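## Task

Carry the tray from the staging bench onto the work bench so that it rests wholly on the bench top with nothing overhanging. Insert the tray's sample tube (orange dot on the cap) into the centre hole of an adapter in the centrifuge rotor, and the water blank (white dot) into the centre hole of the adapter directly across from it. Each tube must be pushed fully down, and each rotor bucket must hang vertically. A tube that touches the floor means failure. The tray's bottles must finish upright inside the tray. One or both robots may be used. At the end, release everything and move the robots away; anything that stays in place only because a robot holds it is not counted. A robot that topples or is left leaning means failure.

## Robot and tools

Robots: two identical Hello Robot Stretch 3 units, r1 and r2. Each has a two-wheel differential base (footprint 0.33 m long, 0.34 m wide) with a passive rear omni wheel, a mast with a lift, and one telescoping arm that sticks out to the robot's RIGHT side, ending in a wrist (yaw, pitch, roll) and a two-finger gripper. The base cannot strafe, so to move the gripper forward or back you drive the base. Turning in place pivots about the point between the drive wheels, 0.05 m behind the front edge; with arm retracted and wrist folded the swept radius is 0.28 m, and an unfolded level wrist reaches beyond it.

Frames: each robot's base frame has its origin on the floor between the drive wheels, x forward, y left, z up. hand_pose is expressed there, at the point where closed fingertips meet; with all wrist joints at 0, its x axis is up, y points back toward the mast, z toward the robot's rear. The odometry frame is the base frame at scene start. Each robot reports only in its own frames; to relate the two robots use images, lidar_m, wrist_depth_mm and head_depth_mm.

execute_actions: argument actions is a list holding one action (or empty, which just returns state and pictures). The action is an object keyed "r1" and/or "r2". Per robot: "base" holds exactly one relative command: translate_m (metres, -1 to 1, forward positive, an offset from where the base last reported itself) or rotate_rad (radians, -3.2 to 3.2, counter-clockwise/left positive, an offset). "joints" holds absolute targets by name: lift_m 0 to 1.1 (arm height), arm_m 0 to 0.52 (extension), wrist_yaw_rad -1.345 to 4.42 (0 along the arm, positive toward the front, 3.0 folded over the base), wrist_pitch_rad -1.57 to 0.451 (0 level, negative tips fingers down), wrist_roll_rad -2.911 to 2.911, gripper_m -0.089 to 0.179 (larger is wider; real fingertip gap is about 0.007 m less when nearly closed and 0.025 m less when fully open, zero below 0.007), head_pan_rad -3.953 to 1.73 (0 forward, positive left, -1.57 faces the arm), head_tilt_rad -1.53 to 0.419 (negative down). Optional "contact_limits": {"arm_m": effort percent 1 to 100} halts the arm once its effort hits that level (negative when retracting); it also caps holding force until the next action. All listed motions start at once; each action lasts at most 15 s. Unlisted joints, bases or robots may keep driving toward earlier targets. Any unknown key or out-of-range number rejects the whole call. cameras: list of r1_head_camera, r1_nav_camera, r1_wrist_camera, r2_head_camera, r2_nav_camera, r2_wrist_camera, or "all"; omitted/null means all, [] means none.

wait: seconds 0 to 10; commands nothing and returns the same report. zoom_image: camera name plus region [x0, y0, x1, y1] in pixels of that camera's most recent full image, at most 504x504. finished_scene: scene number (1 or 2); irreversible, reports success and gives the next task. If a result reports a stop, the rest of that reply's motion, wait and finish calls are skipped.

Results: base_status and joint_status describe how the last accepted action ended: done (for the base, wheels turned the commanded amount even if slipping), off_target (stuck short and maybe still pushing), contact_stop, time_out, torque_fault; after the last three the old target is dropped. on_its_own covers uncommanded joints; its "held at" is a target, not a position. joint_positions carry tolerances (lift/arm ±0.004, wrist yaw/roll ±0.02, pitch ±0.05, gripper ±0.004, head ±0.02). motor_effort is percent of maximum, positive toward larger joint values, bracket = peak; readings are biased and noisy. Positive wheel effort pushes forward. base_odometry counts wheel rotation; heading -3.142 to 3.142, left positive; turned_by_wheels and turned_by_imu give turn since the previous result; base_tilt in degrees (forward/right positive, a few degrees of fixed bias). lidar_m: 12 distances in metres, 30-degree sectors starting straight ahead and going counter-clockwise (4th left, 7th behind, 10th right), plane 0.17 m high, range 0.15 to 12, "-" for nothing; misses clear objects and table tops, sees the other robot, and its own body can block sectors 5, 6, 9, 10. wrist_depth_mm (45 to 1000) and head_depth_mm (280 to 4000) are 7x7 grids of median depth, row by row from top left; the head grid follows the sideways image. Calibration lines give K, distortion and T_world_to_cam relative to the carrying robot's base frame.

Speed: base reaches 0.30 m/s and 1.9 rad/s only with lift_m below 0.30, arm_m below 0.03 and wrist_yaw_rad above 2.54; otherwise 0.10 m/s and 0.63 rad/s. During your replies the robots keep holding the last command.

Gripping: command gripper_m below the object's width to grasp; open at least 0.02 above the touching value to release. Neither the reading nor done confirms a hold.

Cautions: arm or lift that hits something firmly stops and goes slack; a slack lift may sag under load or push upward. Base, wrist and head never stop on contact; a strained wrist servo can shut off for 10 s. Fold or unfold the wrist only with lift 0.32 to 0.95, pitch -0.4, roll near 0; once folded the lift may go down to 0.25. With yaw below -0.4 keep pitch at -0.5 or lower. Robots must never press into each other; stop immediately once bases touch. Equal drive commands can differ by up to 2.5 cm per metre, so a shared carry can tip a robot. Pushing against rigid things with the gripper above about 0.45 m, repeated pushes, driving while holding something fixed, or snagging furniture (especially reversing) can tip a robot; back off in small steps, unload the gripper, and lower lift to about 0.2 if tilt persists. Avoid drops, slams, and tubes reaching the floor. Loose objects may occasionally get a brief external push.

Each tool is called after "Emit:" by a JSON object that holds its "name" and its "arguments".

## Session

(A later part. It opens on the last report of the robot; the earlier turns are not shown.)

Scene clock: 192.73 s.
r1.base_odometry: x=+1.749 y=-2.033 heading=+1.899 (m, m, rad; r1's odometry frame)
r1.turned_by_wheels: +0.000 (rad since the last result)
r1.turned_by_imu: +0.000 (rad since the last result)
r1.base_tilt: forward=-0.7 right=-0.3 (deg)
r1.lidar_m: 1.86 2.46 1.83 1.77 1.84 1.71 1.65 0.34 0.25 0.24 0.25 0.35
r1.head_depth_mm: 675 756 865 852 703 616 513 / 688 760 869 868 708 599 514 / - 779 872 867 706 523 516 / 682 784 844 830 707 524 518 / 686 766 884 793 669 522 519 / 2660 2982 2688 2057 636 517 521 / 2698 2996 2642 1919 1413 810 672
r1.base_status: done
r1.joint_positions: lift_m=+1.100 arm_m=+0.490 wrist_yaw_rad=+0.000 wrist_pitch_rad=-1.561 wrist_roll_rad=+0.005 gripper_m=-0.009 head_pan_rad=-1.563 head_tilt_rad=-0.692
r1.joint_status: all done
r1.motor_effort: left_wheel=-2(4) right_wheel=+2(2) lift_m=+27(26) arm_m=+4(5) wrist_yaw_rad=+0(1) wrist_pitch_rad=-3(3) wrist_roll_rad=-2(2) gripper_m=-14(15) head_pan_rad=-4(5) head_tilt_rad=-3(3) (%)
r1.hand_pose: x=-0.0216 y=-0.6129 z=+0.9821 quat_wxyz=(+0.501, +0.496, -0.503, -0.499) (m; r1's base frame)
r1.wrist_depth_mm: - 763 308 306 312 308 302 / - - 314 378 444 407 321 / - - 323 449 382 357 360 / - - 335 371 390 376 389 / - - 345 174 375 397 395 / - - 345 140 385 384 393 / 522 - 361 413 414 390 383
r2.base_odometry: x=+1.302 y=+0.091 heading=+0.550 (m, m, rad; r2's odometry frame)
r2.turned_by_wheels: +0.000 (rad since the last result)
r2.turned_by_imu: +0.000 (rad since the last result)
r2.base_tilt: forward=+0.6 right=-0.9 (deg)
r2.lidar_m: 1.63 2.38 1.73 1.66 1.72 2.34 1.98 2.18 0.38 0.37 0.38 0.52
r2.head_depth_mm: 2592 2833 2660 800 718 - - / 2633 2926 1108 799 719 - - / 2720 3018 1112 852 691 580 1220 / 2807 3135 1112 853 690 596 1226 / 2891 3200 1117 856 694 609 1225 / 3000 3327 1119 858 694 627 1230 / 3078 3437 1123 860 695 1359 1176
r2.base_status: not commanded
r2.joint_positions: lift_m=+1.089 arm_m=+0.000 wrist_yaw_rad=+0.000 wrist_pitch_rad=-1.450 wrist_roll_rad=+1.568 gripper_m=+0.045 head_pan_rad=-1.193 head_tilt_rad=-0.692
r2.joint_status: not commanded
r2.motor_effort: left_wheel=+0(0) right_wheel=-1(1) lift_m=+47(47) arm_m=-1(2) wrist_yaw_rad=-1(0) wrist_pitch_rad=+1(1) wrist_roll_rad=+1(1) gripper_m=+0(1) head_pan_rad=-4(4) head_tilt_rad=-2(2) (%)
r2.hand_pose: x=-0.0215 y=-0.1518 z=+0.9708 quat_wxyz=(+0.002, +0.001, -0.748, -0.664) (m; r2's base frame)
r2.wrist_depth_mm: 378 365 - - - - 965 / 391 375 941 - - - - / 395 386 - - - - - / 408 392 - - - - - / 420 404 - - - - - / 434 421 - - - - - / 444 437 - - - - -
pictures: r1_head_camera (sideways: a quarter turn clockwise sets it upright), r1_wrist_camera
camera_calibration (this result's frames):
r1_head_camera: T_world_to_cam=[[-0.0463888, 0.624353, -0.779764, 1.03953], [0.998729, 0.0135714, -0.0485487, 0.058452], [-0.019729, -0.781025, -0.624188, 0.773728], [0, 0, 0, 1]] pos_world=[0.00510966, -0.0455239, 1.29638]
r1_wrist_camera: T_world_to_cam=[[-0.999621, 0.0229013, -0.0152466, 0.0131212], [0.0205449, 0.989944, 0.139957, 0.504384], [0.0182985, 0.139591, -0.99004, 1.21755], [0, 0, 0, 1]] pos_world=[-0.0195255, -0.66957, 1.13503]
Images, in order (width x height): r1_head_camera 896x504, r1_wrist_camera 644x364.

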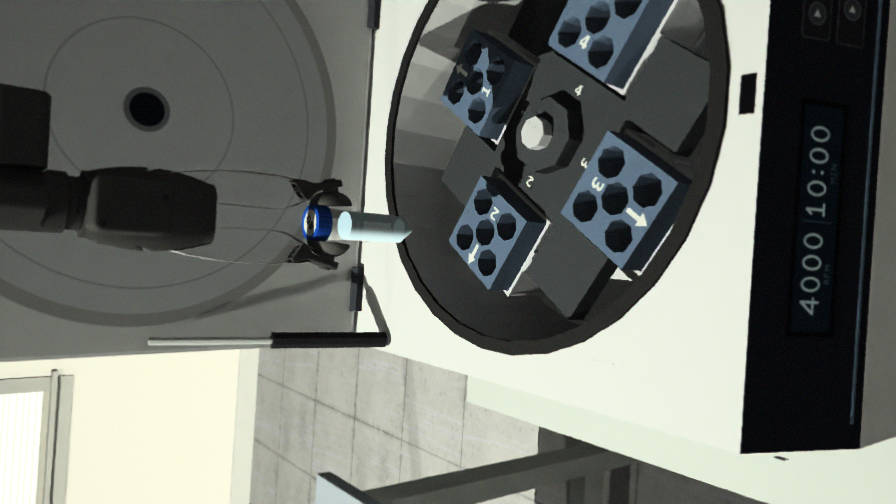

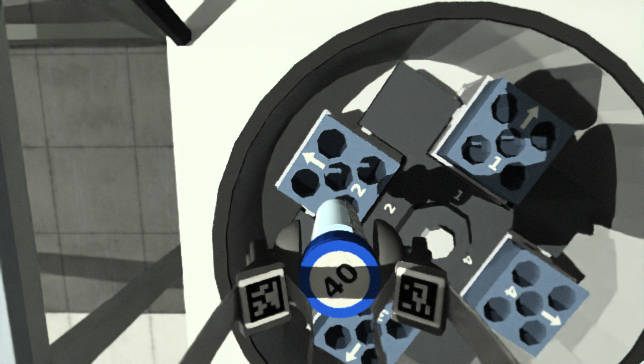

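Emit:
{"name": "execute_actions", "arguments": {"actions": [{"r1":{"base":{"translate_m":-0.006},"joints":{"arm_m":0.507,"lift_m":1.03}}}], "cameras": ["r1_head_camera","r1_wrist_camera"]}}

Scene clock: 195.47 s.
r1.base_odometry: x=+1.751 y=-2.039 heading=+1.898 (m, m, rad; r1's odometry frame)
r1.turned_by_wheels: +0.000 (rad since the last result)
r1.turned_by_imu: +0.000 (rad since the last result)
r1.base_tilt: forward=-0.8 right=-0.2 (deg)
r1.lidar_m: 1.87 2.47 1.83 1.77 1.84 1.70 1.65 0.34 0.25 0.24 0.25 0.35
r1.head_depth_mm: - 771 863 849 686 615 512 / - 760 869 860 705 600 515 / - 769 871 871 705 524 516 / 682 762 867 801 706 525 517 / 686 771 861 800 701 521 519 / 2662 2995 2679 2036 633 518 522 / 2678 3038 2665 1903 1409 790 656
r1.base_status: done
r1.joint_positions: lift_m=+1.030 arm_m=+0.507 wrist_yaw_rad=+0.000 wrist_pitch_rad=-1.561 wrist_roll_rad=+0.005 gripper_m=-0.009 head_pan_rad=-1.563 head_tilt_rad=-0.692
r1.joint_status: all done
r1.motor_effort: left_wheel=-2(4) right_wheel=+1(3) lift_m=+21(26) arm_m=+5(5) wrist_yaw_rad=+1(0) wrist_pitch_rad=-2(3) wrist_roll_rad=-2(1) gripper_m=-13(14) head_pan_rad=-4(4) head_tilt_rad=-2(3) (%)
r1.hand_pose: x=-0.0216 y=-0.6299 z=+0.9124 quat_wxyz=(+0.501, +0.496, -0.503, -0.499) (m; r1's base frame)
r1.wrist_depth_mm: - 246 244 243 244 266 239 / - 254 248 306 376 356 295 / - 259 257 427 311 306 300 / - 265 296 298 322 308 320 / - 273 322 173 323 326 326 / - 690 291 140 300 331 339 / - 615 346 343 348 325 325
r2.base_odometry: x=+1.302 y=+0.091 heading=+0.550 (m, m, rad; r2's odometry frame)
r2.turned_by_wheels: +0.000 (rad since the last result)
r2.turned_by_imu: +0.000 (rad since the last result)
r2.base_tilt: forward=+0.7 right=-0.9 (deg)
r2.lidar_m: 1.64 2.38 1.73 1.67 1.72 2.34 1.97 2.18 0.38 0.37 0.38 0.52
r2.head_depth_mm: 2596 2835 2648 803 719 - - / 2669 2903 1103 802 720 - - / 2715 2991 1106 849 691 581 1224 / 2789 3105 1111 856 692 595 1220 / 2881 3208 1113 852 691 608 1224 / 2976 3291 1119 857 695 625 1227 / 3041 3399 1125 859 695 1369 1178
r2.base_status: not commanded
r2.joint_positions: lift_m=+1.089 arm_m=+0.000 wrist_yaw_rad=+0.000 wrist_pitch_rad=-1.450 wrist_roll_rad=+1.568 gripper_m=+0.045 head_pan_rad=-1.193 head_tilt_rad=-0.692
r2.joint_status: not commanded
r2.motor_effort: left_wheel=+0(0) right_wheel=-1(1) lift_m=+47(46) arm_m=-2(1) wrist_yaw_rad=-1(0) wrist_pitch_rad=+1(1) wrist_roll_rad=+1(1) gripper_m=+0(0) head_pan_rad=-4(4) head_tilt_rad=-3(3) (%)
r2.hand_pose: x=-0.0215 y=-0.1518 z=+0.9708 quat_wxyz=(+0.002, +0.001, -0.748, -0.664) (m; r2's base frame)
r2.wrist_depth_mm: 376 368 - - - - 987 / 386 377 917 - - - - / 396 383 - - - - - / 411 396 - - - - - / 419 408 - - - - - / 432 419 - - - - - / 446 434 - - - - -
pictures: r1_head_camera (sideways: a quarter turn clockwise sets it upright), r1_wrist_camera
camera_calibration (this result's frames):
r1_head_camera: T_world_to_cam=[[-0.0463888, 0.624353, -0.779764, 1.03953], [0.998729, 0.0135714, -0.0485487, 0.058452], [-0.019729, -0.781025, -0.624188, 0.773728], [0, 0, 0, 1]] pos_world=[0.00510966, -0.0455239, 1.29638]
r1_wrist_camera: T_world_to_cam=[[-0.999621, 0.0229018, -0.0152464, 0.0124477], [0.0205453, 0.989943, 0.139965, 0.530965], [0.0182985, 0.139599, -0.990039, 1.15089], [0, 0, 0, 1]] pos_world=[-0.0195255, -0.686574, 1.0653]
Images, in order (width x height): r1_head_camera 896x504, r1_wrist_camera 644x364.

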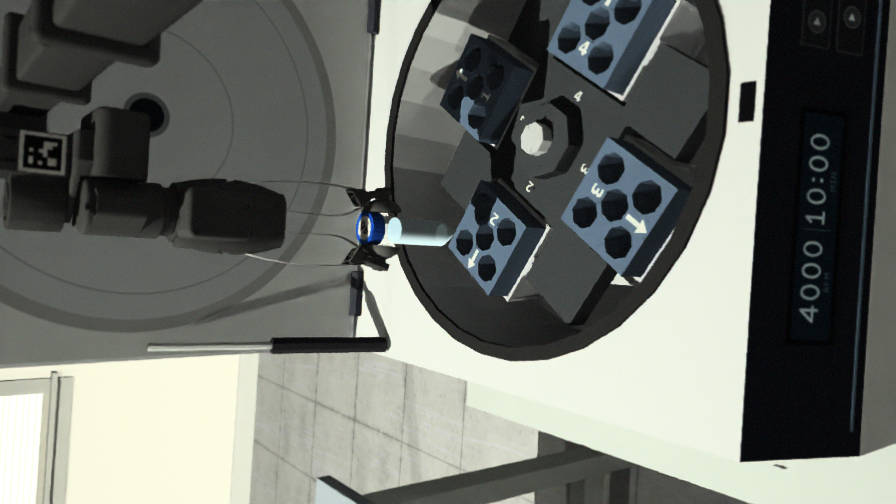

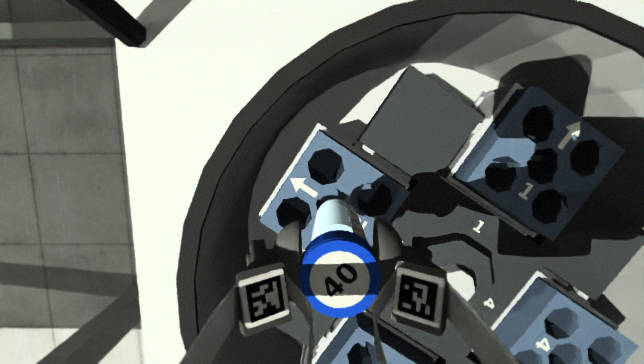

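Emit:
{"name": "execute_actions", "arguments": {"actions": [{"r1":{"joints":{"lift_m":0.995}}}], "cameras": ["r1_head_camera","r1_wrist_camera"]}}

Emit:
{"name": "zoom_image", "arguments": {"camera": "r1_head_camera", "region": [340,140,600,320]}}

Scene clock: 197.77 s.
r1.base_odometry: x=+1.751 y=-2.039 heading=+1.898 (m, m, rad; r1's odometry frame)
r1.turned_by_wheels: +0.000 (rad since the last result)
r1.turned_by_imu: +0.000 (rad since the last result)
r1.base_tilt: forward=-0.7 right=-0.2 (deg)
r1.lidar_m: 1.87 2.47 1.83 1.77 1.85 1.69 1.64 0.34 0.25 0.24 0.25 0.35
r1.head_depth_mm: 664 - 865 850 687 615 513 / 657 777 867 860 705 600 514 / 651 791 890 867 705 524 515 / 682 769 894 779 706 525 517 / 686 773 863 796 699 521 520 / 2679 3002 2689 2037 633 518 521 / 2684 3015 2666 1912 1415 791 659
r1.base_status: not commanded
r1.joint_positions: lift_m=+0.995 arm_m=+0.507 wrist_yaw_rad=+0.000 wrist_pitch_rad=-1.561 wrist_roll_rad=+0.005 gripper_m=-0.009 head_pan_rad=-1.563 head_tilt_rad=-0.692
r1.joint_status: all done
r1.motor_effort: left_wheel=-1(1) right_wheel=+1(1) lift_m=+21(20) arm_m=+5(5) wrist_yaw_rad=+0(1) wrist_pitch_rad=-3(2) wrist_roll_rad=-2(2) gripper_m=-14(14) head_pan_rad=-5(4) head_tilt_rad=-3(3) (%)
r1.hand_pose: x=-0.0216 y=-0.6299 z=+0.8774 quat_wxyz=(+0.501, +0.496, -0.503, -0.499) (m; r1's base frame)
r1.wrist_depth_mm: 833 212 212 208 243 265 230 / - 216 215 304 370 345 285 / - 221 221 389 279 276 256 / - 226 294 263 286 269 259 / - 232 292 174 293 291 289 / - 239 291 141 279 277 297 / - 245 320 306 308 303 281
r2.base_odometry: x=+1.302 y=+0.091 heading=+0.550 (m, m, rad; r2's odometry frame)
r2.turned_by_wheels: +0.000 (rad since the last result)
r2.turned_by_imu: +0.000 (rad since the last result)
r2.base_tilt: forward=+0.6 right=-0.9 (deg)
r2.lidar_m: 1.64 2.38 1.73 1.66 1.72 2.34 1.98 2.18 0.38 0.37 0.38 0.52
r2.head_depth_mm: 2597 2847 2669 798 716 - - / 2642 2940 1105 801 718 - - / 2684 3025 1106 853 689 581 1222 / 2823 3129 1114 851 692 594 1225 / 2921 3189 1115 854 692 610 1225 / 2977 3259 1119 856 695 626 1229 / 3052 3414 1121 858 696 1365 1178
r2.base_status: not commanded
r2.joint_positions: lift_m=+1.089 arm_m=+0.000 wrist_yaw_rad=+0.000 wrist_pitch_rad=-1.450 wrist_roll_rad=+1.568 gripper_m=+0.045 head_pan_rad=-1.193 head_tilt_rad=-0.692
r2.joint_status: not commanded
r2.motor_effort: left_wheel=+1(0) right_wheel=-1(1) lift_m=+47(47) arm_m=-1(1) wrist_yaw_rad=+2(0) wrist_pitch_rad=+1(1) wrist_roll_rad=+1(1) gripper_m=+0(0) head_pan_rad=-4(4) head_tilt_rad=-3(3) (%)
r2.hand_pose: x=-0.0215 y=-0.1518 z=+0.9708 quat_wxyz=(+0.002, +0.001, -0.748, -0.664) (m; r2's base frame)
r2.wrist_depth_mm: 375 365 - - - - 971 / 387 375 947 - - - - / 399 387 - - - - - / 408 393 - - - - - / 423 405 - - - - - / 432 417 - - - - - / 447 432 - - - - -
pictures: r1_head_camera (sideways: a quarter turn clockwise sets it upright), r1_wrist_camera
camera_calibration (this result's frames):
r1_head_camera: T_world_to_cam=[[-0.046389, 0.624353, -0.779764, 1.03953], [0.998729, 0.0135716, -0.0485487, 0.058452], [-0.0197288, -0.781025, -0.624188, 0.773728], [0, 0, 0, 1]] pos_world=[0.00510967, -0.0455239, 1.29638]
r1_wrist_camera: T_world_to_cam=[[-0.999621, 0.0229019, -0.0152464, 0.0119142], [0.0205454, 0.989943, 0.139965, 0.535863], [0.0182986, 0.139599, -0.990039, 1.11625], [0, 0, 0, 1]] pos_world=[-0.0195255, -0.686575, 1.03031]
Images, in order (width x height): r1_head_camera 896x504, r1_wrist_camera 644x364.

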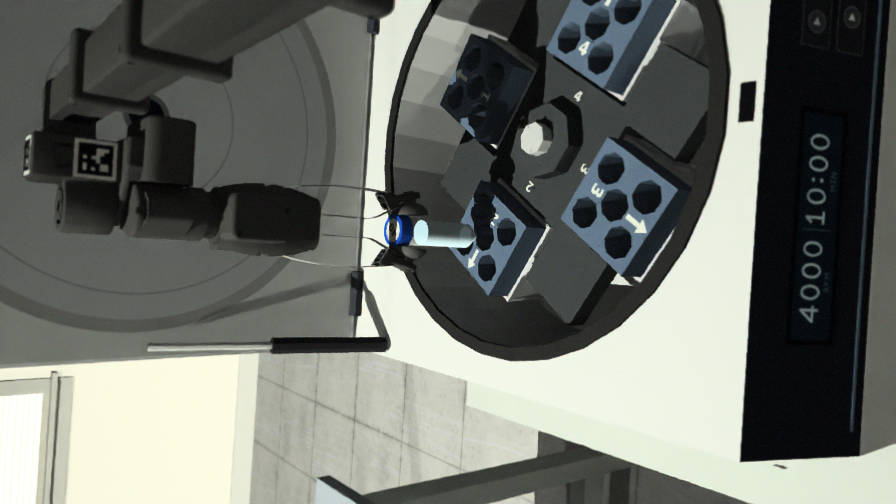

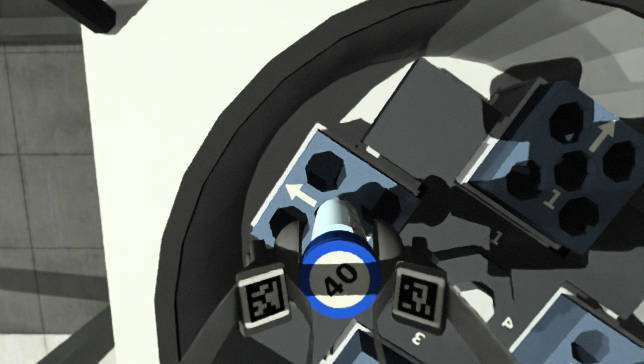

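Region (340, 140, 600, 320) of r1_head_camera's 896x504 image, scaled by 1.938, with more detail than that image has; it fills the top 349 rows of this view, and the rest is white.

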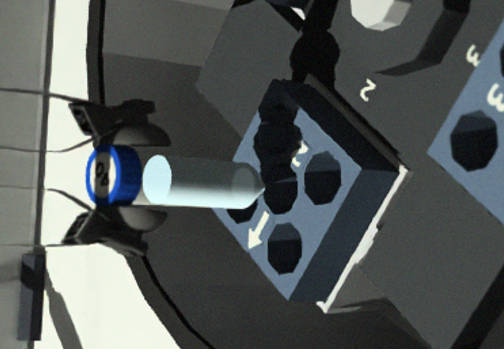

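Emit:
{"name": "execute_actions", "arguments": {"actions": [{"r1":{"joints":{"lift_m":0.95}}}], "cameras": ["r1_head_camera","r1_wrist_camera"]}}

Emit:
{"name": "zoom_image", "arguments": {"camera": "r1_head_camera", "region": [340,140,600,320]}}

Scene clock: 200.00 s.
r1.base_odometry: x=+1.751 y=-2.039 heading=+1.898 (m, m, rad; r1's odometry frame)
r1.turned_by_wheels: +0.000 (rad since the last result)
r1.turned_by_imu: +0.000 (rad since the last result)
r1.base_tilt: forward=-0.7 right=-0.2 (deg)
r1.lidar_m: 1.87 2.47 1.82 1.77 1.84 1.70 1.64 0.34 0.25 0.24 0.25 0.35
r1.head_depth_mm: 676 736 - 852 686 614 513 / 676 - 876 861 707 600 514 / 670 - 889 864 704 522 516 / 683 769 893 796 706 524 518 / 683 772 863 799 701 521 519 / 2658 2988 2678 2041 634 518 521 / 2687 3010 2655 1922 1412 792 657
r1.base_status: not commanded
r1.joint_positions: lift_m=+0.950 arm_m=+0.507 wrist_yaw_rad=+0.000 wrist_pitch_rad=-1.564 wrist_roll_rad=+0.005 gripper_m=-0.009 head_pan_rad=-1.563 head_tilt_rad=-0.692
r1.joint_status: all done
r1.motor_effort: left_wheel=-2(1) right_wheel=+1(1) lift_m=+21(23) arm_m=+5(5) wrist_yaw_rad=+0(1) wrist_pitch_rad=-1(3) wrist_roll_rad=-2(2) gripper_m=-14(14) head_pan_rad=-5(5) head_tilt_rad=-3(3) (%)
r1.hand_pose: x=-0.0216 y=-0.6293 z=+0.8324 quat_wxyz=(+0.501, +0.497, -0.503, -0.500) (m; r1's base frame)
r1.wrist_depth_mm: 170 168 168 165 248 266 231 / 174 172 170 313 239 269 232 / 179 177 205 349 235 234 208 / 183 181 281 217 239 237 219 / - 185 276 182 244 245 220 / - 192 292 140 239 233 250 / - 196 265 258 259 232 253
r2.base_odometry: x=+1.302 y=+0.091 heading=+0.550 (m, m, rad; r2's odometry frame)
r2.turned_by_wheels: +0.000 (rad since the last result)
r2.turned_by_imu: +0.000 (rad since the last result)
r2.base_tilt: forward=+0.7 right=-0.8 (deg)
r2.lidar_m: 1.64 2.39 1.73 1.67 1.72 2.34 1.97 2.18 0.38 0.37 0.38 0.51
r2.head_depth_mm: 2566 2839 2659 800 716 - - / 2665 2913 1107 801 718 - - / 2747 3031 1110 851 690 581 1226 / 2811 3173 1117 851 691 595 1224 / 2878 3207 1114 854 692 610 1235 / 2971 3318 1124 857 694 625 1223 / 3054 3436 1121 859 698 1369 1182
r2.base_status: not commanded
r2.joint_positions: lift_m=+1.089 arm_m=+0.000 wrist_yaw_rad=+0.000 wrist_pitch_rad=-1.450 wrist_roll_rad=+1.568 gripper_m=+0.045 head_pan_rad=-1.193 head_tilt_rad=-0.692
r2.joint_status: not commanded
r2.motor_effort: left_wheel=+0(0) right_wheel=-1(1) lift_m=+46(47) arm_m=-1(1) wrist_yaw_rad=+1(0) wrist_pitch_rad=+1(1) wrist_roll_rad=+1(1) gripper_m=+1(1) head_pan_rad=-4(4) head_tilt_rad=-3(3) (%)
r2.hand_pose: x=-0.0215 y=-0.1518 z=+0.9708 quat_wxyz=(+0.002, +0.001, -0.748, -0.664) (m; r2's base frame)
r2.wrist_depth_mm: 378 364 - - - - 966 / 388 375 934 - - - - / 400 385 - - - - - / 406 397 - - - - - / 419 409 - - - - - / 432 418 - - - - - / 444 435 - - - - -
pictures: r1_head_camera (sideways: a quarter turn clockwise sets it upright), r1_wrist_camera
camera_calibration (this result's frames):
r1_head_camera: T_world_to_cam=[[-0.0463889, 0.624353, -0.779764, 1.03953], [0.998729, 0.0135715, -0.0485487, 0.058452], [-0.0197289, -0.781025, -0.624188, 0.773728], [0, 0, 0, 1]] pos_world=[0.00510967, -0.0455239, 1.29638]
r1_wrist_camera: T_world_to_cam=[[-0.999621, 0.0229389, -0.0151905, 0.0111914], [0.0205448, 0.989595, 0.142403, 0.53928], [0.0182991, 0.142037, -0.989692, 1.07291], [0, 0, 0, 1]] pos_world=[-0.0195255, -0.686319, 0.985226]
Images, in order (width x height): r1_head_camera 896x504, r1_wrist_camera 644x364.

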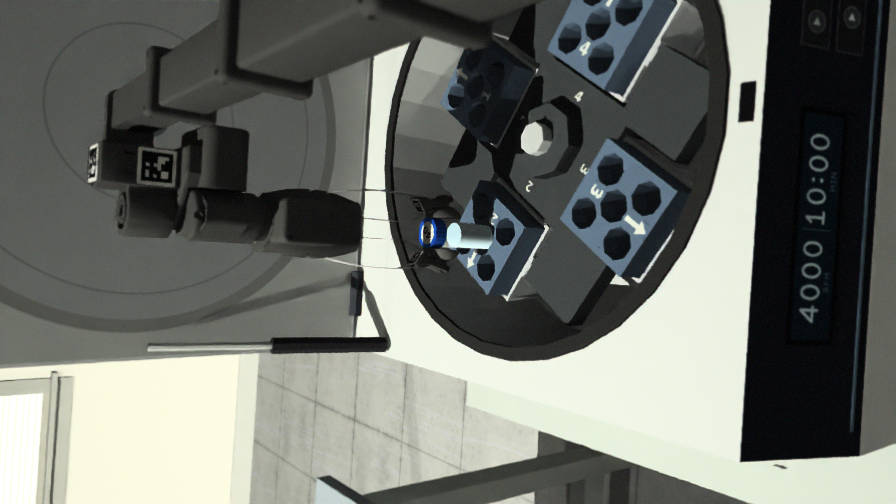

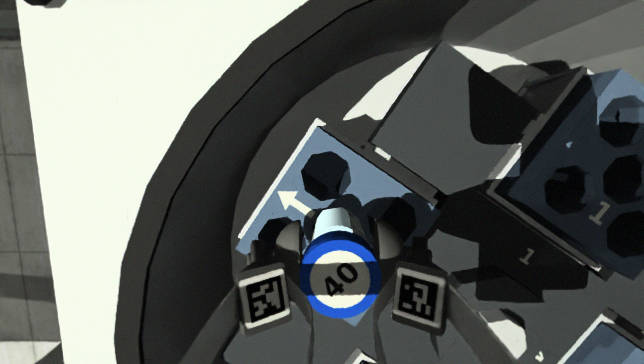

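Region (340, 140, 600, 320) of r1_head_camera's 896x504 image, scaled by 1.938, with more detail than that image has; it fills the top 349 rows of this view, and the rest is white.

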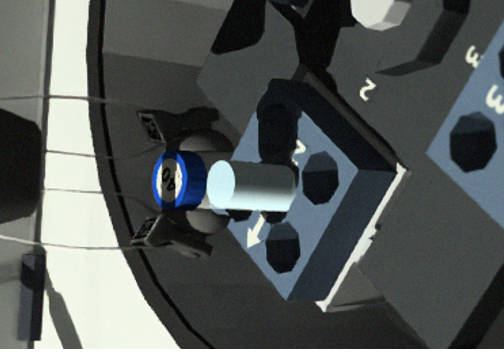

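In. Lower further, release.

Emit:
{"name": "execute_actions", "arguments": {"actions": [{"r1":{"joints":{"lift_m":0.92}}}], "cameras": ["r1_wrist_camera"]}}

Emit:
{"name": "execute_actions", "arguments": {"actions": [{"r1":{"joints":{"gripper_m":0.055}}}], "cameras": ["r1_wrist_camera"]}}

Emit:
{"name": "execute_actions", "arguments": {"actions": [{"r1":{"joints":{"lift_m":0.98}}}], "cameras": ["r1_head_camera","r1_wrist_camera"]}}

Scene clock: 202.37 s.
r1.base_odometry: x=+1.751 y=-2.039 heading=+1.898 (m, m, rad; r1's odometry frame)
r1.turned_by_wheels: +0.000 (rad since the last result)
r1.turned_by_imu: +0.000 (rad since the last result)
r1.base_tilt: forward=-0.7 right=-0.3 (deg)
r1.lidar_m: 1.87 2.47 1.82 1.77 1.85 1.69 1.64 0.34 0.25 0.24 0.25 0.35
r1.head_depth_mm: 674 751 - - 674 572 512 / 677 724 879 859 707 599 514 / 681 - 884 867 705 523 516 / 682 767 879 822 704 524 517 / 685 771 861 799 701 521 519 / 2646 2996 2705 2045 634 519 522 / 2698 3015 2667 1915 1413 791 657
r1.base_status: not commanded
r1.joint_positions: lift_m=+0.920 arm_m=+0.507 wrist_yaw_rad=+0.000 wrist_pitch_rad=-1.564 wrist_roll_rad=+0.005 gripper_m=-0.009 head_pan_rad=-1.563 head_tilt_rad=-0.692
r1.joint_status: all done
r1.motor_effort: left_wheel=-1(1) right_wheel=+2(1) lift_m=+21(21) arm_m=+5(5) wrist_yaw_rad=+0(0) wrist_pitch_rad=-1(1) wrist_roll_rad=-2(2) gripper_m=-14(13) head_pan_rad=-4(5) head_tilt_rad=-3(3) (%)
r1.hand_pose: x=-0.0216 y=-0.6291 z=+0.8024 quat_wxyz=(+0.500, +0.497, -0.502, -0.500) (m; r1's base frame)
r1.wrist_depth_mm: 141 140 139 161 245 256 232 / 144 143 142 311 311 201 215 / 147 145 204 318 208 204 190 / 150 149 281 196 208 209 183 / 154 155 249 180 214 215 188 / 157 178 293 141 193 218 221 / 163 189 234 227 226 202 222
r2.base_odometry: x=+1.302 y=+0.091 heading=+0.550 (m, m, rad; r2's odometry frame)
r2.turned_by_wheels: +0.000 (rad since the last result)
r2.turned_by_imu: +0.000 (rad since the last result)
r2.base_tilt: forward=+0.5 right=-0.8 (deg)
r2.lidar_m: 1.64 2.38 1.73 1.67 1.72 2.34 1.97 2.18 0.38 0.37 0.38 0.51
r2.head_depth_mm: 2590 2849 2718 801 716 - - / 2656 2918 1109 802 718 - - / 2713 3061 1112 850 690 580 1221 / 2770 3134 1112 853 692 594 1216 / 2876 3194 1119 851 693 611 1225 / 3003 3256 1117 858 696 627 1230 / 3059 3371 1124 856 695 1361 1179
r2.base_status: not commanded
r2.joint_positions: lift_m=+1.089 arm_m=+0.000 wrist_yaw_rad=+0.000 wrist_pitch_rad=-1.450 wrist_roll_rad=+1.568 gripper_m=+0.045 head_pan_rad=-1.193 head_tilt_rad=-0.692
r2.joint_status: not commanded
r2.motor_effort: left_wheel=+0(0) right_wheel=-1(1) lift_m=+47(47) arm_m=-2(2) wrist_yaw_rad=+1(1) wrist_pitch_rad=+1(1) wrist_roll_rad=+1(1) gripper_m=+1(1) head_pan_rad=-4(4) head_tilt_rad=-3(3) (%)
r2.hand_pose: x=-0.0215 y=-0.1518 z=+0.9708 quat_wxyz=(+0.002, +0.001, -0.748, -0.664) (m; r2's base frame)
r2.wrist_depth_mm: 377 364 - - - - 972 / 385 375 941 - - - - / 398 386 - - - - - / 409 395 - - - - - / 418 407 - - - - - / 433 417 - - - - - / 443 434 - - - - -
pictures: r1_wrist_camera
camera_calibration (this result's frames):
r1_wrist_camera: T_world_to_cam=[[-0.999621, 0.0229498, -0.0151757, 0.0107272], [0.0205458, 0.989503, 0.143048, 0.542809], [0.0182994, 0.142682, -0.989599, 1.04354], [0, 0, 0, 1]] pos_world=[-0.0195255, -0.686252, 0.955205]
Images, in order (width x height): r1_wrist_camera 644x364.

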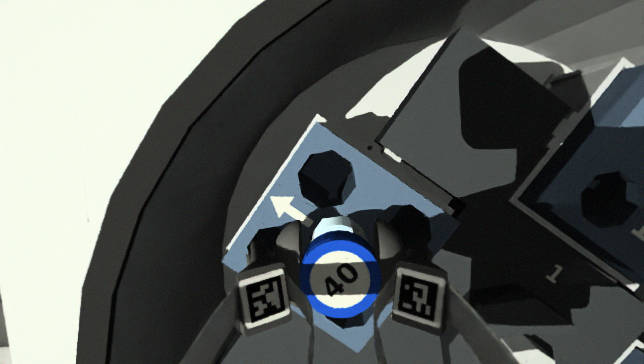

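Scene clock: 203.50 s.
r1.base_odometry: x=+1.751 y=-2.039 heading=+1.898 (m, m, rad; r1's odometry frame)
r1.turned_by_wheels: +0.000 (rad since the last result)
r1.turned_by_imu: +0.000 (rad since the last result)
r1.base_tilt: forward=-0.8 right=-0.4 (deg)
r1.lidar_m: 1.87 2.47 1.83 1.77 1.85 1.70 1.64 0.34 0.25 0.24 0.25 0.35
r1.head_depth_mm: 674 750 - - 673 572 513 / 678 723 876 859 706 600 513 / 681 - 883 870 707 523 516 / 682 768 880 834 707 524 517 / 686 772 862 799 700 521 520 / 2657 2991 2689 2033 633 518 522 / 2683 3015 2648 1923 1412 788 658
r1.base_status: not commanded
r1.joint_positions: lift_m=+0.920 arm_m=+0.507 wrist_yaw_rad=+0.000 wrist_pitch_rad=-1.564 wrist_roll_rad=+0.005 gripper_m=+0.055 head_pan_rad=-1.563 head_tilt_rad=-0.692
r1.joint_status: all done
r1.motor_effort: left_wheel=-1(2) right_wheel=+1(1) lift_m=+21(21) arm_m=+4(4) wrist_yaw_rad=+0(0) wrist_pitch_rad=-1(1) wrist_roll_rad=-2(2) gripper_m=+0(79) head_pan_rad=-4(5) head_tilt_rad=-3(3) (%)
r1.hand_pose: x=-0.0216 y=-0.6291 z=+0.8024 quat_wxyz=(+0.500, +0.497, -0.502, -0.500) (m; r1's base frame)
r1.wrist_depth_mm: 141 141 139 161 245 252 231 / 144 143 141 309 312 203 215 / 148 146 205 319 208 205 188 / 151 149 282 197 209 209 185 / 154 155 258 175 193 216 187 / 159 177 275 193 193 219 220 / 163 184 230 226 226 203 222
r2.base_odometry: x=+1.302 y=+0.091 heading=+0.550 (m, m, rad; r2's odometry frame)
r2.turned_by_wheels: +0.000 (rad since the last result)
r2.turned_by_imu: +0.000 (rad since the last result)
r2.base_tilt: forward=+0.6 right=-0.9 (deg)
r2.lidar_m: 1.64 2.39 1.73 1.66 1.72 2.34 1.97 2.18 0.38 0.37 0.38 0.52
r2.head_depth_mm: 2603 2868 2689 798 717 - - / 2640 2925 1106 800 719 - - / 2735 3015 1113 852 689 581 1222 / 2796 3138 1115 855 691 594 1223 / 2853 3208 1116 852 693 610 1224 / 2968 3312 1116 853 693 626 1228 / 3034 3365 1120 862 694 1363 1177
r2.base_status: not commanded
r2.joint_positions: lift_m=+1.089 arm_m=+0.000 wrist_yaw_rad=+0.000 wrist_pitch_rad=-1.450 wrist_roll_rad=+1.568 gripper_m=+0.045 head_pan_rad=-1.193 head_tilt_rad=-0.692
r2.joint_status: not commanded
r2.motor_effort: left_wheel=+0(0) right_wheel=-1(1) lift_m=+47(47) arm_m=-2(2) wrist_yaw_rad=+0(1) wrist_pitch_rad=+1(1) wrist_roll_rad=+1(1) gripper_m=+1(0) head_pan_rad=-4(4) head_tilt_rad=-3(3) (%)
r2.hand_pose: x=-0.0215 y=-0.1518 z=+0.9708 quat_wxyz=(+0.002, +0.001, -0.748, -0.664) (m; r2's base frame)
r2.wrist_depth_mm: 376 366 - - - - 971 / 387 374 935 - - - - / 398 386 - - - - - / 407 395 - - - - - / 421 406 - - - - - / 431 422 - - - - - / 445 433 - - - - -
pictures: r1_wrist_camera
camera_calibration (this result's frames):
r1_wrist_camera: T_world_to_cam=[[-0.999621, 0.0229508, -0.0151757, 0.0107278], [0.0205468, 0.989502, 0.143048, 0.542809], [0.0182995, 0.142682, -0.989599, 1.04354], [0, 0, 0, 1]] pos_world=[-0.0195255, -0.686252, 0.955204]
Images, in order (width x height): r1_wrist_camera 644x364.

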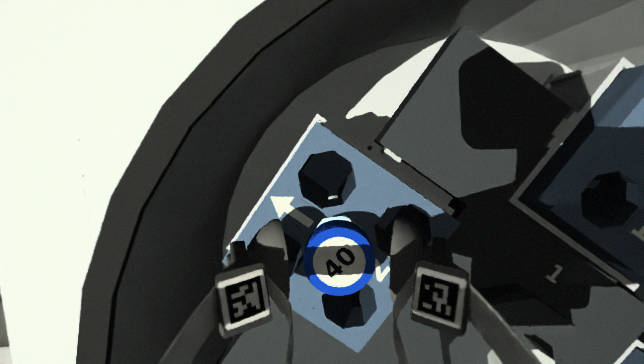

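Scene clock: 204.87 s.
r1.base_odometry: x=+1.751 y=-2.039 heading=+1.898 (m, m, rad; r1's odometry frame)
r1.turned_by_wheels: +0.000 (rad since the last result)
r1.turned_by_imu: +0.000 (rad since the last result)
r1.base_tilt: forward=-0.7 right=-0.3 (deg)
r1.lidar_m: 1.87 2.47 1.83 1.77 1.85 1.69 1.64 0.34 0.25 0.24 0.25 0.35
r1.head_depth_mm: 669 - 882 846 687 615 512 / 658 775 870 858 706 600 514 / 660 - 890 869 705 524 515 / 683 769 895 824 706 524 517 / 685 772 860 799 702 521 520 / 2659 3016 2664 2054 635 518 523 / 2684 3018 2668 1914 1412 790 657
r1.base_status: not commanded
r1.joint_positions: lift_m=+0.980 arm_m=+0.507 wrist_yaw_rad=+0.000 wrist_pitch_rad=-1.564 wrist_roll_rad=+0.005 gripper_m=+0.055 head_pan_rad=-1.563 head_tilt_rad=-0.692
r1.joint_status: all done
r1.motor_effort: left_wheel=-1(2) right_wheel=+1(2) lift_m=+26(30) arm_m=+5(4) wrist_yaw_rad=+0(0) wrist_pitch_rad=-1(1) wrist_roll_rad=-2(2) gripper_m=+0(2) head_pan_rad=-4(4) head_tilt_rad=-3(3) (%)
r1.hand_pose: x=-0.0216 y=-0.6291 z=+0.8622 quat_wxyz=(+0.500, +0.497, -0.502, -0.500) (m; r1's base frame)
r1.wrist_depth_mm: 803 196 195 193 250 268 233 / - 201 199 312 261 333 272 / - 208 206 374 264 263 237 / - 211 281 245 268 265 244 / - 215 281 248 274 278 251 / - 222 275 285 285 264 281 / - 226 301 296 296 287 276
r2.base_odometry: x=+1.302 y=+0.091 heading=+0.550 (m, m, rad; r2's odometry frame)
r2.turned_by_wheels: +0.000 (rad since the last result)
r2.turned_by_imu: +0.000 (rad since the last result)
r2.base_tilt: forward=+0.8 right=-0.8 (deg)
r2.lidar_m: 1.64 2.39 1.73 1.66 1.72 2.33 1.98 2.18 0.38 0.37 0.38 0.51
r2.head_depth_mm: 2594 2842 2689 800 715 - - / 2639 2943 1105 800 718 - - / 2718 3025 1107 849 690 580 1220 / 2802 3126 1119 850 691 594 1223 / 2860 3167 1116 854 693 610 1223 / 2986 3283 1112 856 692 624 1225 / 3088 3379 1121 857 694 1357 1183
r2.base_status: not commanded
r2.joint_positions: lift_m=+1.089 arm_m=+0.000 wrist_yaw_rad=+0.000 wrist_pitch_rad=-1.450 wrist_roll_rad=+1.568 gripper_m=+0.045 head_pan_rad=-1.193 head_tilt_rad=-0.692
r2.joint_status: not commanded
r2.motor_effort: left_wheel=+0(0) right_wheel=-1(1) lift_m=+47(47) arm_m=-1(1) wrist_yaw_rad=+0(1) wrist_pitch_rad=+1(1) wrist_roll_rad=+1(1) gripper_m=-1(0) head_pan_rad=-4(4) head_tilt_rad=-3(3) (%)
r2.hand_pose: x=-0.0215 y=-0.1518 z=+0.9708 quat_wxyz=(+0.002, +0.001, -0.748, -0.664) (m; r2's base frame)
r2.wrist_depth_mm: 374 367 - - - - 972 / 383 376 929 - - - - / 394 385 - - - - - / 410 396 - - - - - / 421 407 - - - - - / 435 417 - - - - - / 446 433 - - - - -
pictures: r1_head_camera (sideways: a quarter turn clockwise sets it upright), r1_wrist_camera
camera_calibration (this result's frames):
r1_head_camera: T_world_to_cam=[[-0.0463888, 0.624352, -0.779764, 1.03953], [0.998729, 0.0135714, -0.0485487, 0.058452], [-0.019729, -0.781025, -0.624188, 0.773728], [0, 0, 0, 1]] pos_world=[0.00510966, -0.0455239, 1.29638]
r1_wrist_camera: T_world_to_cam=[[-0.999621, 0.0229515, -0.0151757, 0.0116349], [0.0205475, 0.989502, 0.143048, 0.534264], [0.0182996, 0.142682, -0.989599, 1.10266], [0, 0, 0, 1]] pos_world=[-0.0195256, -0.686252, 1.01494]
Images, in order (width x height): r1_head_camera 896x504, r1_wrist_camera 644x364.

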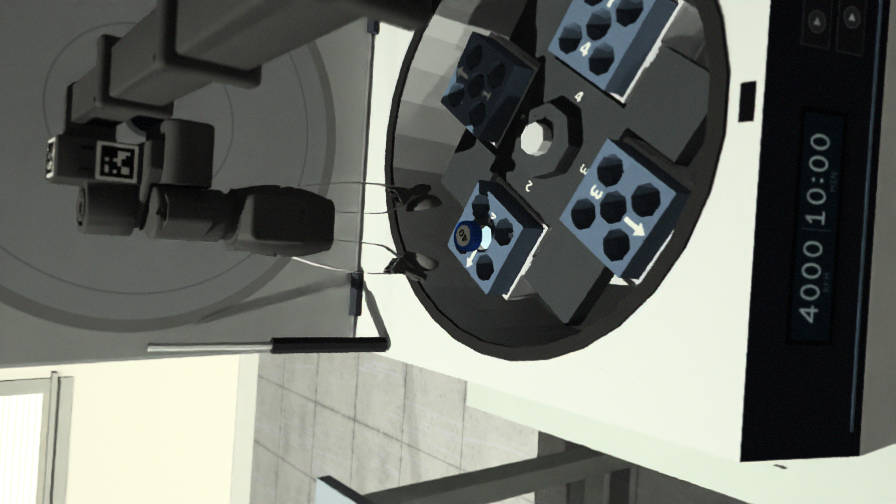

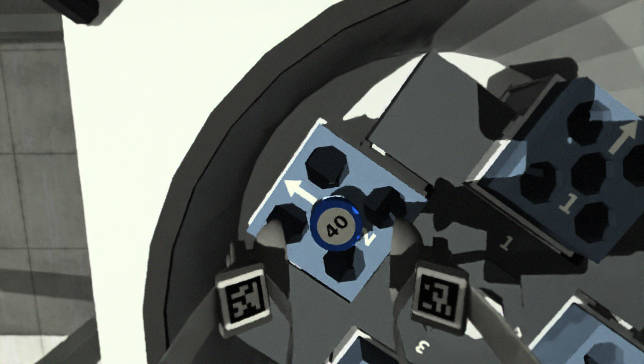

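Emit:
{"name": "execute_actions", "arguments": {"actions": [{"r1":{"joints":{"lift_m":0.95,"gripper_m":0.0}}}], "cameras": []}}

Emit:
{"name": "execute_actions", "arguments": {"actions": [{"r1":{"joints":{"lift_m":0.927}}}], "cameras": ["r1_head_camera","r1_wrist_camera"]}}

Emit:
{"name": "zoom_image", "arguments": {"camera": "r1_head_camera", "region": [380,140,600,320]}}

Scene clock: 207.30 s.
r1.base_odometry: x=+1.751 y=-2.039 heading=+1.898 (m, m, rad; r1's odometry frame)
r1.turned_by_wheels: +0.000 (rad since the last result)
r1.turned_by_imu: +0.000 (rad since the last result)
r1.base_tilt: forward=-0.8 right=-0.3 (deg)
r1.lidar_m: 1.87 2.46 1.83 1.77 1.85 1.69 1.64 0.34 0.25 0.24 0.25 0.35
r1.head_depth_mm: 675 737 - 851 686 614 513 / 676 - 878 860 705 600 514 / 669 - 891 869 703 522 515 / 684 767 893 825 706 523 518 / 686 770 860 801 702 521 519 / 2652 2997 2681 2039 634 518 522 / 2646 3022 2649 1917 1415 792 657
r1.base_status: not commanded
r1.joint_positions: lift_m=+0.950 arm_m=+0.507 wrist_yaw_rad=+0.000 wrist_pitch_rad=-1.564 wrist_roll_rad=+0.005 gripper_m=+0.000 head_pan_rad=-1.563 head_tilt_rad=-0.692
r1.joint_status: all done
r1.motor_effort: left_wheel=-1(1) right_wheel=+1(1) lift_m=+21(25) arm_m=+5(5) wrist_yaw_rad=+0(0) wrist_pitch_rad=-1(1) wrist_roll_rad=-2(2) gripper_m=-2(77) head_pan_rad=-5(4) head_tilt_rad=-3(3) (%)
r1.hand_pose: x=-0.0216 y=-0.6291 z=+0.8325 quat_wxyz=(+0.500, +0.497, -0.502, -0.500) (m; r1's base frame)
r1.wrist_depth_mm: 170 169 168 167 246 269 231 / 174 173 171 312 244 274 234 / 178 177 206 350 235 234 212 / 184 180 283 219 242 239 221 / - 185 267 219 245 244 218 / - 192 325 - 249 234 249 / - 197 270 260 260 228 256
r2.base_odometry: x=+1.302 y=+0.091 heading=+0.550 (m, m, rad; r2's odometry frame)
r2.turned_by_wheels: +0.000 (rad since the last result)
r2.turned_by_imu: +0.000 (rad since the last result)
r2.base_tilt: forward=+0.6 right=-0.8 (deg)
r2.lidar_m: 1.64 2.38 1.73 1.66 1.72 2.34 1.97 2.18 0.38 0.37 0.38 0.51
r2.head_depth_mm: 2590 2876 2713 801 719 - - / 2661 2963 1107 800 716 - - / 2705 3034 1109 850 690 580 1215 / 2823 3134 1115 853 692 595 1217 / 2860 3204 1112 852 692 610 1231 / 2964 3331 1118 856 694 626 1219 / 3085 3391 1122 858 694 1354 1179
r2.base_status: not commanded
r2.joint_positions: lift_m=+1.089 arm_m=+0.000 wrist_yaw_rad=+0.000 wrist_pitch_rad=-1.450 wrist_roll_rad=+1.568 gripper_m=+0.045 head_pan_rad=-1.193 head_tilt_rad=-0.692
r2.joint_status: not commanded
r2.motor_effort: left_wheel=+0(0) right_wheel=-1(1) lift_m=+47(47) arm_m=-2(1) wrist_yaw_rad=+0(1) wrist_pitch_rad=+1(1) wrist_roll_rad=+1(1) gripper_m=+1(1) head_pan_rad=-4(4) head_tilt_rad=-3(3) (%)
r2.hand_pose: x=-0.0215 y=-0.1518 z=+0.9708 quat_wxyz=(+0.002, +0.001, -0.748, -0.664) (m; r2's base frame)
r2.wrist_depth_mm: 375 367 - - - - 958 / 388 377 930 - - - - / 398 390 - - - - - / 408 397 - - - - - / 421 408 - - - - - / 430 421 - - - - - / 446 436 - - - - -
pictures: none
No camera images: the call's "cameras" was empty. Leave "cameras" out to get every camera's image.

Scene clock: 208.90 s.
r1.base_odometry: x=+1.751 y=-2.039 heading=+1.899 (m, m, rad; r1's odometry frame)
r1.turned_by_wheels: +0.000 (rad since the last result)
r1.turned_by_imu: +0.000 (rad since the last result)
r1.base_tilt: forward=-0.8 right=-0.3 (deg)
r1.lidar_m: 1.86 2.47 1.82 1.77 1.84 1.70 1.64 0.34 0.25 0.24 0.25 0.35
r1.head_depth_mm: 675 745 - 852 682 530 513 / 676 - 885 861 707 600 515 / 675 - 871 867 704 523 517 / 682 768 892 825 706 524 518 / 685 771 864 800 699 521 520 / 2654 2975 2699 2033 634 518 523 / 2687 3006 2650 1906 1413 790 656
r1.base_status: not commanded
r1.joint_positions: lift_m=+0.940 arm_m=+0.507 wrist_yaw_rad=+0.000 wrist_pitch_rad=-1.566 wrist_roll_rad=+0.005 gripper_m=+0.000 head_pan_rad=-1.563 head_tilt_rad=-0.692
r1.joint_status: lift_m contact_stop (moved -0.010 of -0.023)
r1.on_its_own: lift_m is slack since a contact_stop, until your next command for it (your +0.927 is given up)
r1.motor_effort: left_wheel=+0(1) right_wheel=+0(2) lift_m=+23(21) arm_m=+4(4) wrist_yaw_rad=+0(0) wrist_pitch_rad=+0(1) wrist_roll_rad=-2(2) gripper_m=-3(2) head_pan_rad=-5(5) head_tilt_rad=-3(3) (%)
r1.hand_pose: x=-0.0216 y=-0.6287 z=+0.8221 quat_wxyz=(+0.500, +0.498, -0.502, -0.500) (m; r1's base frame)
r1.wrist_depth_mm: 160 159 159 161 246 270 233 / 164 163 161 314 239 224 222 / 167 167 204 338 224 225 204 / 173 169 284 208 230 228 211 / 177 176 259 209 234 236 208 / 181 181 325 - 239 226 241 / 542 189 270 249 251 218 244
r2.base_odometry: x=+1.302 y=+0.091 heading=+0.550 (m, m, rad; r2's odometry frame)
r2.turned_by_wheels: +0.000 (rad since the last result)
r2.turned_by_imu: +0.000 (rad since the last result)
r2.base_tilt: forward=+0.7 right=-0.8 (deg)
r2.lidar_m: 1.64 2.39 1.73 1.66 1.72 2.34 1.98 2.18 0.38 0.37 0.38 0.51
r2.head_depth_mm: 2582 2849 2694 801 716 - - / 2666 2918 1106 803 716 - - / 2693 3055 1106 849 689 580 1224 / 2808 3066 1115 852 693 594 1224 / 2927 3224 1116 854 694 610 1224 / 2967 3312 1118 855 694 626 1221 / 3029 3360 1121 859 694 1356 1177
r2.base_status: not commanded
r2.joint_positions: lift_m=+1.089 arm_m=+0.000 wrist_yaw_rad=+0.000 wrist_pitch_rad=-1.450 wrist_roll_rad=+1.568 gripper_m=+0.045 head_pan_rad=-1.193 head_tilt_rad=-0.692
r2.joint_status: not commanded
r2.motor_effort: left_wheel=+0(0) right_wheel=-1(1) lift_m=+46(47) arm_m=-1(1) wrist_yaw_rad=+0(1) wrist_pitch_rad=+1(1) wrist_roll_rad=+1(1) gripper_m=+0(1) head_pan_rad=-3(4) head_tilt_rad=-2(3) (%)
r2.hand_pose: x=-0.0215 y=-0.1518 z=+0.9708 quat_wxyz=(+0.002, +0.001, -0.748, -0.664) (m; r2's base frame)
r2.wrist_depth_mm: 373 367 - - - - 964 / 387 376 918 - - - - / 396 384 - - - - - / 409 395 - - - - - / 419 408 - - - - - / 433 420 - - - - - / 444 430 - - - - -
pictures: r1_head_camera (sideways: a quarter turn clockwise sets it upright), r1_wrist_camera
camera_calibration (this result's frames):
r1_head_camera: T_world_to_cam=[[-0.0463918, 0.624746, -0.779449, 1.03912], [0.998728, 0.0135959, -0.0485456, 0.058448], [-0.0197314, -0.78071, -0.624582, 0.774241], [0, 0, 0, 1]] pos_world=[0.00510964, -0.0455211, 1.29635]
r1_wrist_camera: T_world_to_cam=[[-0.999621, 0.0229769, -0.0151337, 0.0109987], [0.0205448, 0.989236, 0.144879, 0.537918], [0.0182996, 0.144513, -0.989334, 1.06388], [0, 0, 0, 1]] pos_world=[-0.0195254, -0.686124, 0.974763]
Images, in order (width x height): r1_head_camera 896x504, r1_wrist_camera 644x364.

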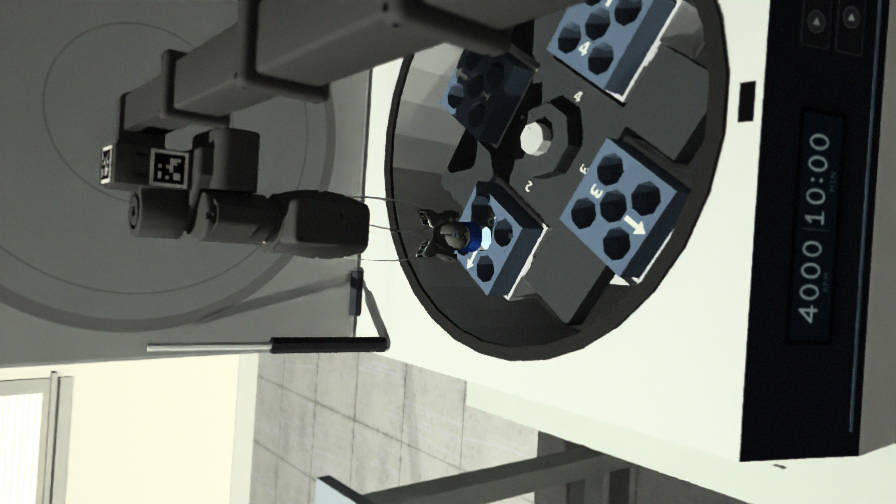

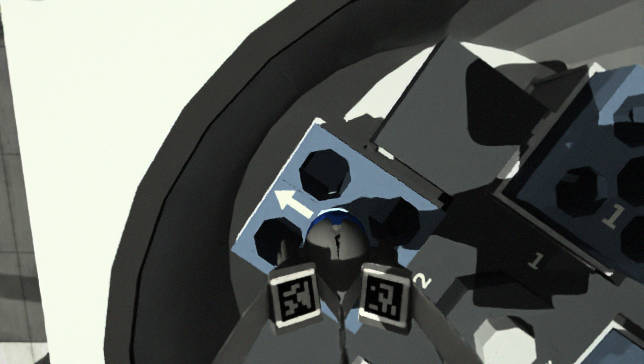

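Region (380, 140, 600, 320) of r1_head_camera's 896x504 image, scaled by 2.291, with more detail than that image has; it fills the top 412 rows of this view, and the rest is white.

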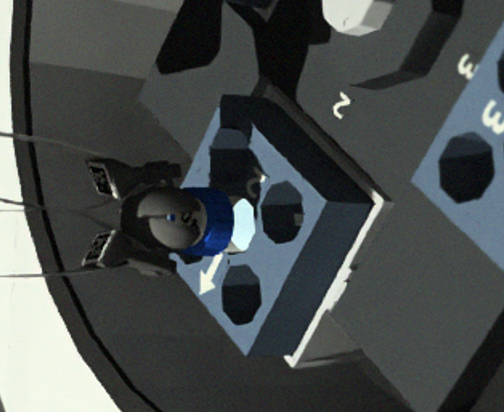

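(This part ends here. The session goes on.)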